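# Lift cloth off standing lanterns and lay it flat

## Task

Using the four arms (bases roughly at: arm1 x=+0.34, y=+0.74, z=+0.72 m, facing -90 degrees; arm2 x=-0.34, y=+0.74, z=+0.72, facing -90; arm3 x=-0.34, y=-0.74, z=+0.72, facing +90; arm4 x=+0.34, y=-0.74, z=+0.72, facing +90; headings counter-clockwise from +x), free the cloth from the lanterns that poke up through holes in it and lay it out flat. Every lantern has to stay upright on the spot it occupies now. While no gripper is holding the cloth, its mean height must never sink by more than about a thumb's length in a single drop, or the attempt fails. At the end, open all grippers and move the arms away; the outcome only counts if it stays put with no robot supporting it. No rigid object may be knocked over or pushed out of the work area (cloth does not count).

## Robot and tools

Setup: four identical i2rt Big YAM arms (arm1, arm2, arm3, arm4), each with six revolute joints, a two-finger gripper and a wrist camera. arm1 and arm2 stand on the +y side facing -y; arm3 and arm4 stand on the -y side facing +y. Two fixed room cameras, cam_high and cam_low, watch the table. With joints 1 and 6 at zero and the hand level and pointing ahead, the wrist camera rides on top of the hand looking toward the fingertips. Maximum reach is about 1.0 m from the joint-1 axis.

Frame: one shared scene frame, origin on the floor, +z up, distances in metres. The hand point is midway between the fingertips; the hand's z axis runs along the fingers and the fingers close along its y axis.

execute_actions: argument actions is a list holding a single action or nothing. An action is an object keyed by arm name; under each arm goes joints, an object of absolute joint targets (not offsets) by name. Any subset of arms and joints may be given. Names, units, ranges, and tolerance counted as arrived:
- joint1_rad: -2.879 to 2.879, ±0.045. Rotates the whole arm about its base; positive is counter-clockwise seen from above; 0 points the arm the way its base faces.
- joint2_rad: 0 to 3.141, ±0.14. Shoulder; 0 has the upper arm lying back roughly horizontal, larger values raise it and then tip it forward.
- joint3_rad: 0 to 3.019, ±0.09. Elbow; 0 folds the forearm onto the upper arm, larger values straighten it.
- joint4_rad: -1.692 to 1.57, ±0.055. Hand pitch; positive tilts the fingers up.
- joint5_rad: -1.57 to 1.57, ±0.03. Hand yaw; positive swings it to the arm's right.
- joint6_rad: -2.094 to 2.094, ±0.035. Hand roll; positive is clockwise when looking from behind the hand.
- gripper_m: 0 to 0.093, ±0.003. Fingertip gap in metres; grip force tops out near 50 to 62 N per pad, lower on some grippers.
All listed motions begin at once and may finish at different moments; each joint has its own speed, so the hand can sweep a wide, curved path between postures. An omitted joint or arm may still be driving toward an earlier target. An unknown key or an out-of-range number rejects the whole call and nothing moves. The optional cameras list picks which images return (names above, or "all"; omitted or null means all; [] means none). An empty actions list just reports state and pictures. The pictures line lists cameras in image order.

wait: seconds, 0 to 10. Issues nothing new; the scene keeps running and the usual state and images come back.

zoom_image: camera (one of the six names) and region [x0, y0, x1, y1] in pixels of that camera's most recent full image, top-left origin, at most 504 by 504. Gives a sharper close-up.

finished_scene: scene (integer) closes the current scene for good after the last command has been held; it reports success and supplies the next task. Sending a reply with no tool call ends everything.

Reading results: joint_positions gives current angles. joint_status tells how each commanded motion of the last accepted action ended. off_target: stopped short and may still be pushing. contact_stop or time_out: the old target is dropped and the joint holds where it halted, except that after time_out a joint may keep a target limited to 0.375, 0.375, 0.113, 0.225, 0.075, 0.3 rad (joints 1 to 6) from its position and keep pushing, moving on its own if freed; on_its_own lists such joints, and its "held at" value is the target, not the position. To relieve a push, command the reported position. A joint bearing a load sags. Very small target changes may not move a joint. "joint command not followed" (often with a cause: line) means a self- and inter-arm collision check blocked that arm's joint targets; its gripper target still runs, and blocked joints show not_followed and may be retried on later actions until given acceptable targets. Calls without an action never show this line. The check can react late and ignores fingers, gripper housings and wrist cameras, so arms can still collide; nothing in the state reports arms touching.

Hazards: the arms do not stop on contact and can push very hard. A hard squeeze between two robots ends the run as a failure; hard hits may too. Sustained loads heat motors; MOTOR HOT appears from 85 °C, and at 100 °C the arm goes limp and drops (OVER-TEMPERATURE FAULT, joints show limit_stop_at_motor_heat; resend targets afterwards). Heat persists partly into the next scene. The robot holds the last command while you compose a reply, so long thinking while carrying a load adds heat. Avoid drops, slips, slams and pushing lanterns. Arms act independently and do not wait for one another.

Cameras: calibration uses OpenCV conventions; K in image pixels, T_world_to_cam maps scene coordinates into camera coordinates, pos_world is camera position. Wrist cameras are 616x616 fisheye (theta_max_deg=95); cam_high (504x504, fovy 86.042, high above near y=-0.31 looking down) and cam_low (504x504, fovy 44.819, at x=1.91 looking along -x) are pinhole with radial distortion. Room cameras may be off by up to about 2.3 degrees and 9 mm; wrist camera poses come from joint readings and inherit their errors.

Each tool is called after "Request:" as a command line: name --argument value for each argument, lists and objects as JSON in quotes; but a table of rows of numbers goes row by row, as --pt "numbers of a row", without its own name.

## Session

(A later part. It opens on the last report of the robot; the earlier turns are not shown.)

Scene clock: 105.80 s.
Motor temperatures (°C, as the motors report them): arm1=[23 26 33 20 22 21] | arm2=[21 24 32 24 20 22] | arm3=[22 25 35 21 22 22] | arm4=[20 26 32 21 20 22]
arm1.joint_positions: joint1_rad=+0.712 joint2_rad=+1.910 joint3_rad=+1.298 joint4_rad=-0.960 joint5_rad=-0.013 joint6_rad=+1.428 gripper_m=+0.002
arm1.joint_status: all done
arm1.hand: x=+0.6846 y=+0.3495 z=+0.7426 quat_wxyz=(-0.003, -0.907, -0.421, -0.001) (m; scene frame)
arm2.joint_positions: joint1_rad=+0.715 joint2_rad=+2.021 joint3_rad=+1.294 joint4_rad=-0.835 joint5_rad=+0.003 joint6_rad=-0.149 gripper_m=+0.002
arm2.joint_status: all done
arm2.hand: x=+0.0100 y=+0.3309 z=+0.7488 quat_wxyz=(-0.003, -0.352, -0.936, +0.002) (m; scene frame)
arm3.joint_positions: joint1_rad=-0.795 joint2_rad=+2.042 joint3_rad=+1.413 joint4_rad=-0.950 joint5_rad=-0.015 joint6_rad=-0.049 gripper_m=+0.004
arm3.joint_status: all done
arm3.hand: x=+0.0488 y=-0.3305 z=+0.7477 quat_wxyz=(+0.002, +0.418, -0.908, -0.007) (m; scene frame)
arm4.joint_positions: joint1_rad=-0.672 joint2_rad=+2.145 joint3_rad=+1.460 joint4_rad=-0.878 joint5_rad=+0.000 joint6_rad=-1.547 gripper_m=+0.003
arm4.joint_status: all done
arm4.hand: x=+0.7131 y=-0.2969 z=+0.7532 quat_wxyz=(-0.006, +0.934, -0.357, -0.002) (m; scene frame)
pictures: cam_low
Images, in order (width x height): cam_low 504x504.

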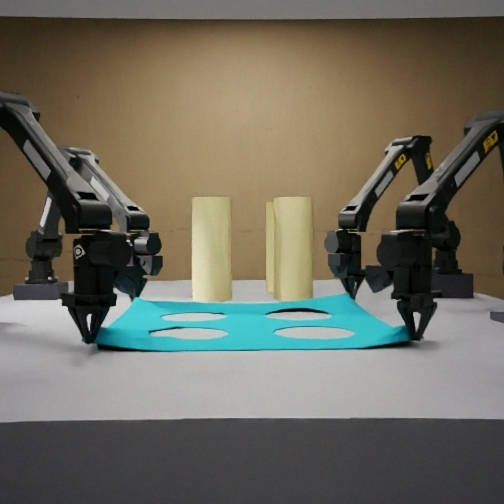

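Request:
execute_actions --actions '[{"arm1":{"joints":{"gripper_m":0.09}},"arm2":{"joints":{"gripper_m":0.09}},"arm3":{"joints":{"gripper_m":0.09}},"arm4":{"joints":{"gripper_m":0.09}}}]' --cameras '[]'

Request:
execute_actions --actions '[{"arm1":{"joints":{"joint2_rad":1.1}},"arm2":{"joints":{"joint2_rad":1.1}},"arm3":{"joints":{"joint2_rad":1.1}},"arm4":{"joints":{"joint2_rad":1.1}}}]' --cameras '["cam_low","cam_high"]'

Scene clock: 107.97 s.
Motor temperatures (°C, as the motors report them): arm1=[23 26 33 20 22 21] | arm2=[21 25 31 24 20 22] | arm3=[22 26 35 21 22 22] | arm4=[20 27 31 21 20 22]
arm1.joint_positions: joint1_rad=+0.712 joint2_rad=+1.910 joint3_rad=+1.298 joint4_rad=-0.960 joint5_rad=-0.013 joint6_rad=+1.429 gripper_m=+0.090
arm1.joint_status: all done
arm1.hand: x=+0.6846 y=+0.3495 z=+0.7426 quat_wxyz=(-0.003, -0.907, -0.421, -0.001) (m; scene frame)
arm2.joint_positions: joint1_rad=+0.715 joint2_rad=+2.021 joint3_rad=+1.294 joint4_rad=-0.835 joint5_rad=+0.003 joint6_rad=-0.149 gripper_m=+0.090
arm2.joint_status: all done
arm2.hand: x=+0.0100 y=+0.3309 z=+0.7488 quat_wxyz=(-0.003, -0.352, -0.936, +0.002) (m; scene frame)
arm3.joint_positions: joint1_rad=-0.795 joint2_rad=+2.042 joint3_rad=+1.413 joint4_rad=-0.950 joint5_rad=-0.014 joint6_rad=-0.049 gripper_m=+0.090
arm3.joint_status: all done
arm3.hand: x=+0.0489 y=-0.3306 z=+0.7477 quat_wxyz=(+0.001, +0.418, -0.908, -0.007) (m; scene frame)
arm4.joint_positions: joint1_rad=-0.672 joint2_rad=+2.145 joint3_rad=+1.460 joint4_rad=-0.878 joint5_rad=+0.000 joint6_rad=-1.548 gripper_m=+0.090
arm4.joint_status: all done
arm4.hand: x=+0.7132 y=-0.2970 z=+0.7532 quat_wxyz=(-0.006, +0.934, -0.357, -0.001) (m; scene frame)
pictures: none
No camera images: the call's "cameras" was empty. Leave "cameras" out to get every camera's image.

Scene clock: 109.73 s.
Motor temperatures (°C, as the motors report them): arm1=[23 26 33 20 22 21] | arm2=[21 25 31 24 20 22] | arm3=[22 26 35 21 22 22] | arm4=[20 27 31 21 20 22]
arm1.joint_positions: joint1_rad=+0.712 joint2_rad=+1.099 joint3_rad=+1.298 joint4_rad=-0.958 joint5_rad=-0.013 joint6_rad=+1.429 gripper_m=+0.090
arm1.joint_status: all done
arm1.hand: x=+0.6460 y=+0.4007 z=+1.1473 quat_wxyz=(-0.381, -0.830, -0.391, -0.115) (m; scene frame)
arm2.joint_positions: joint1_rad=+0.715 joint2_rad=+1.100 joint3_rad=+1.294 joint4_rad=-0.835 joint5_rad=+0.003 joint6_rad=-0.149 gripper_m=+0.090
arm2.joint_status: all done
arm2.hand: x=-0.0247 y=+0.3695 z=+1.2320 quat_wxyz=(-0.391, -0.316, -0.837, +0.218) (m; scene frame)
arm3.joint_positions: joint1_rad=-0.795 joint2_rad=+1.098 joint3_rad=+1.415 joint4_rad=-0.950 joint5_rad=-0.014 joint6_rad=-0.049 gripper_m=+0.090
arm3.joint_status: all done
arm3.hand: x=-0.0166 y=-0.4001 z=+1.2526 quat_wxyz=(-0.422, +0.375, -0.807, -0.176) (m; scene frame)
arm4.joint_positions: joint1_rad=-0.672 joint2_rad=+1.096 joint3_rad=+1.467 joint4_rad=-0.877 joint5_rad=+0.001 joint6_rad=-1.548 gripper_m=+0.090
arm4.joint_status: all done
arm4.hand: x=+0.6489 y=-0.3790 z=+1.3463 quat_wxyz=(-0.480, +0.803, -0.309, +0.168) (m; scene frame)
pictures: cam_high, cam_low
Images, in order (width x height): cam_high 504x504, cam_low 504x504.

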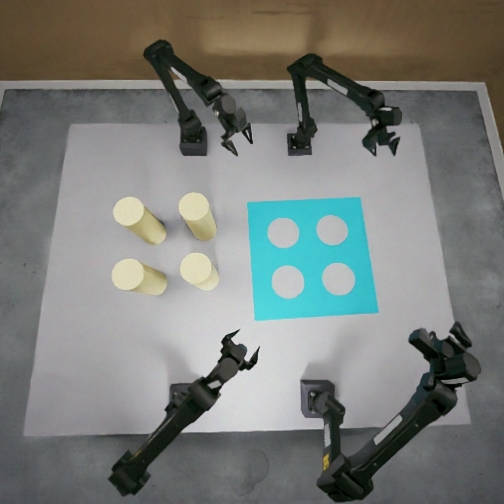

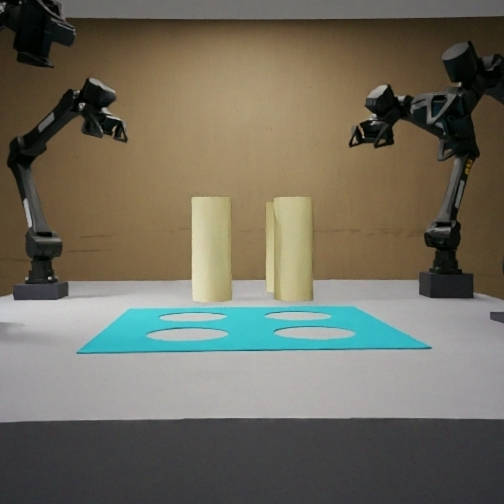

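The cloth is flat, the lanterns are still in place and the arms are clear.

Request:
finished_scene --scene 2

The scene is finished: the task was done.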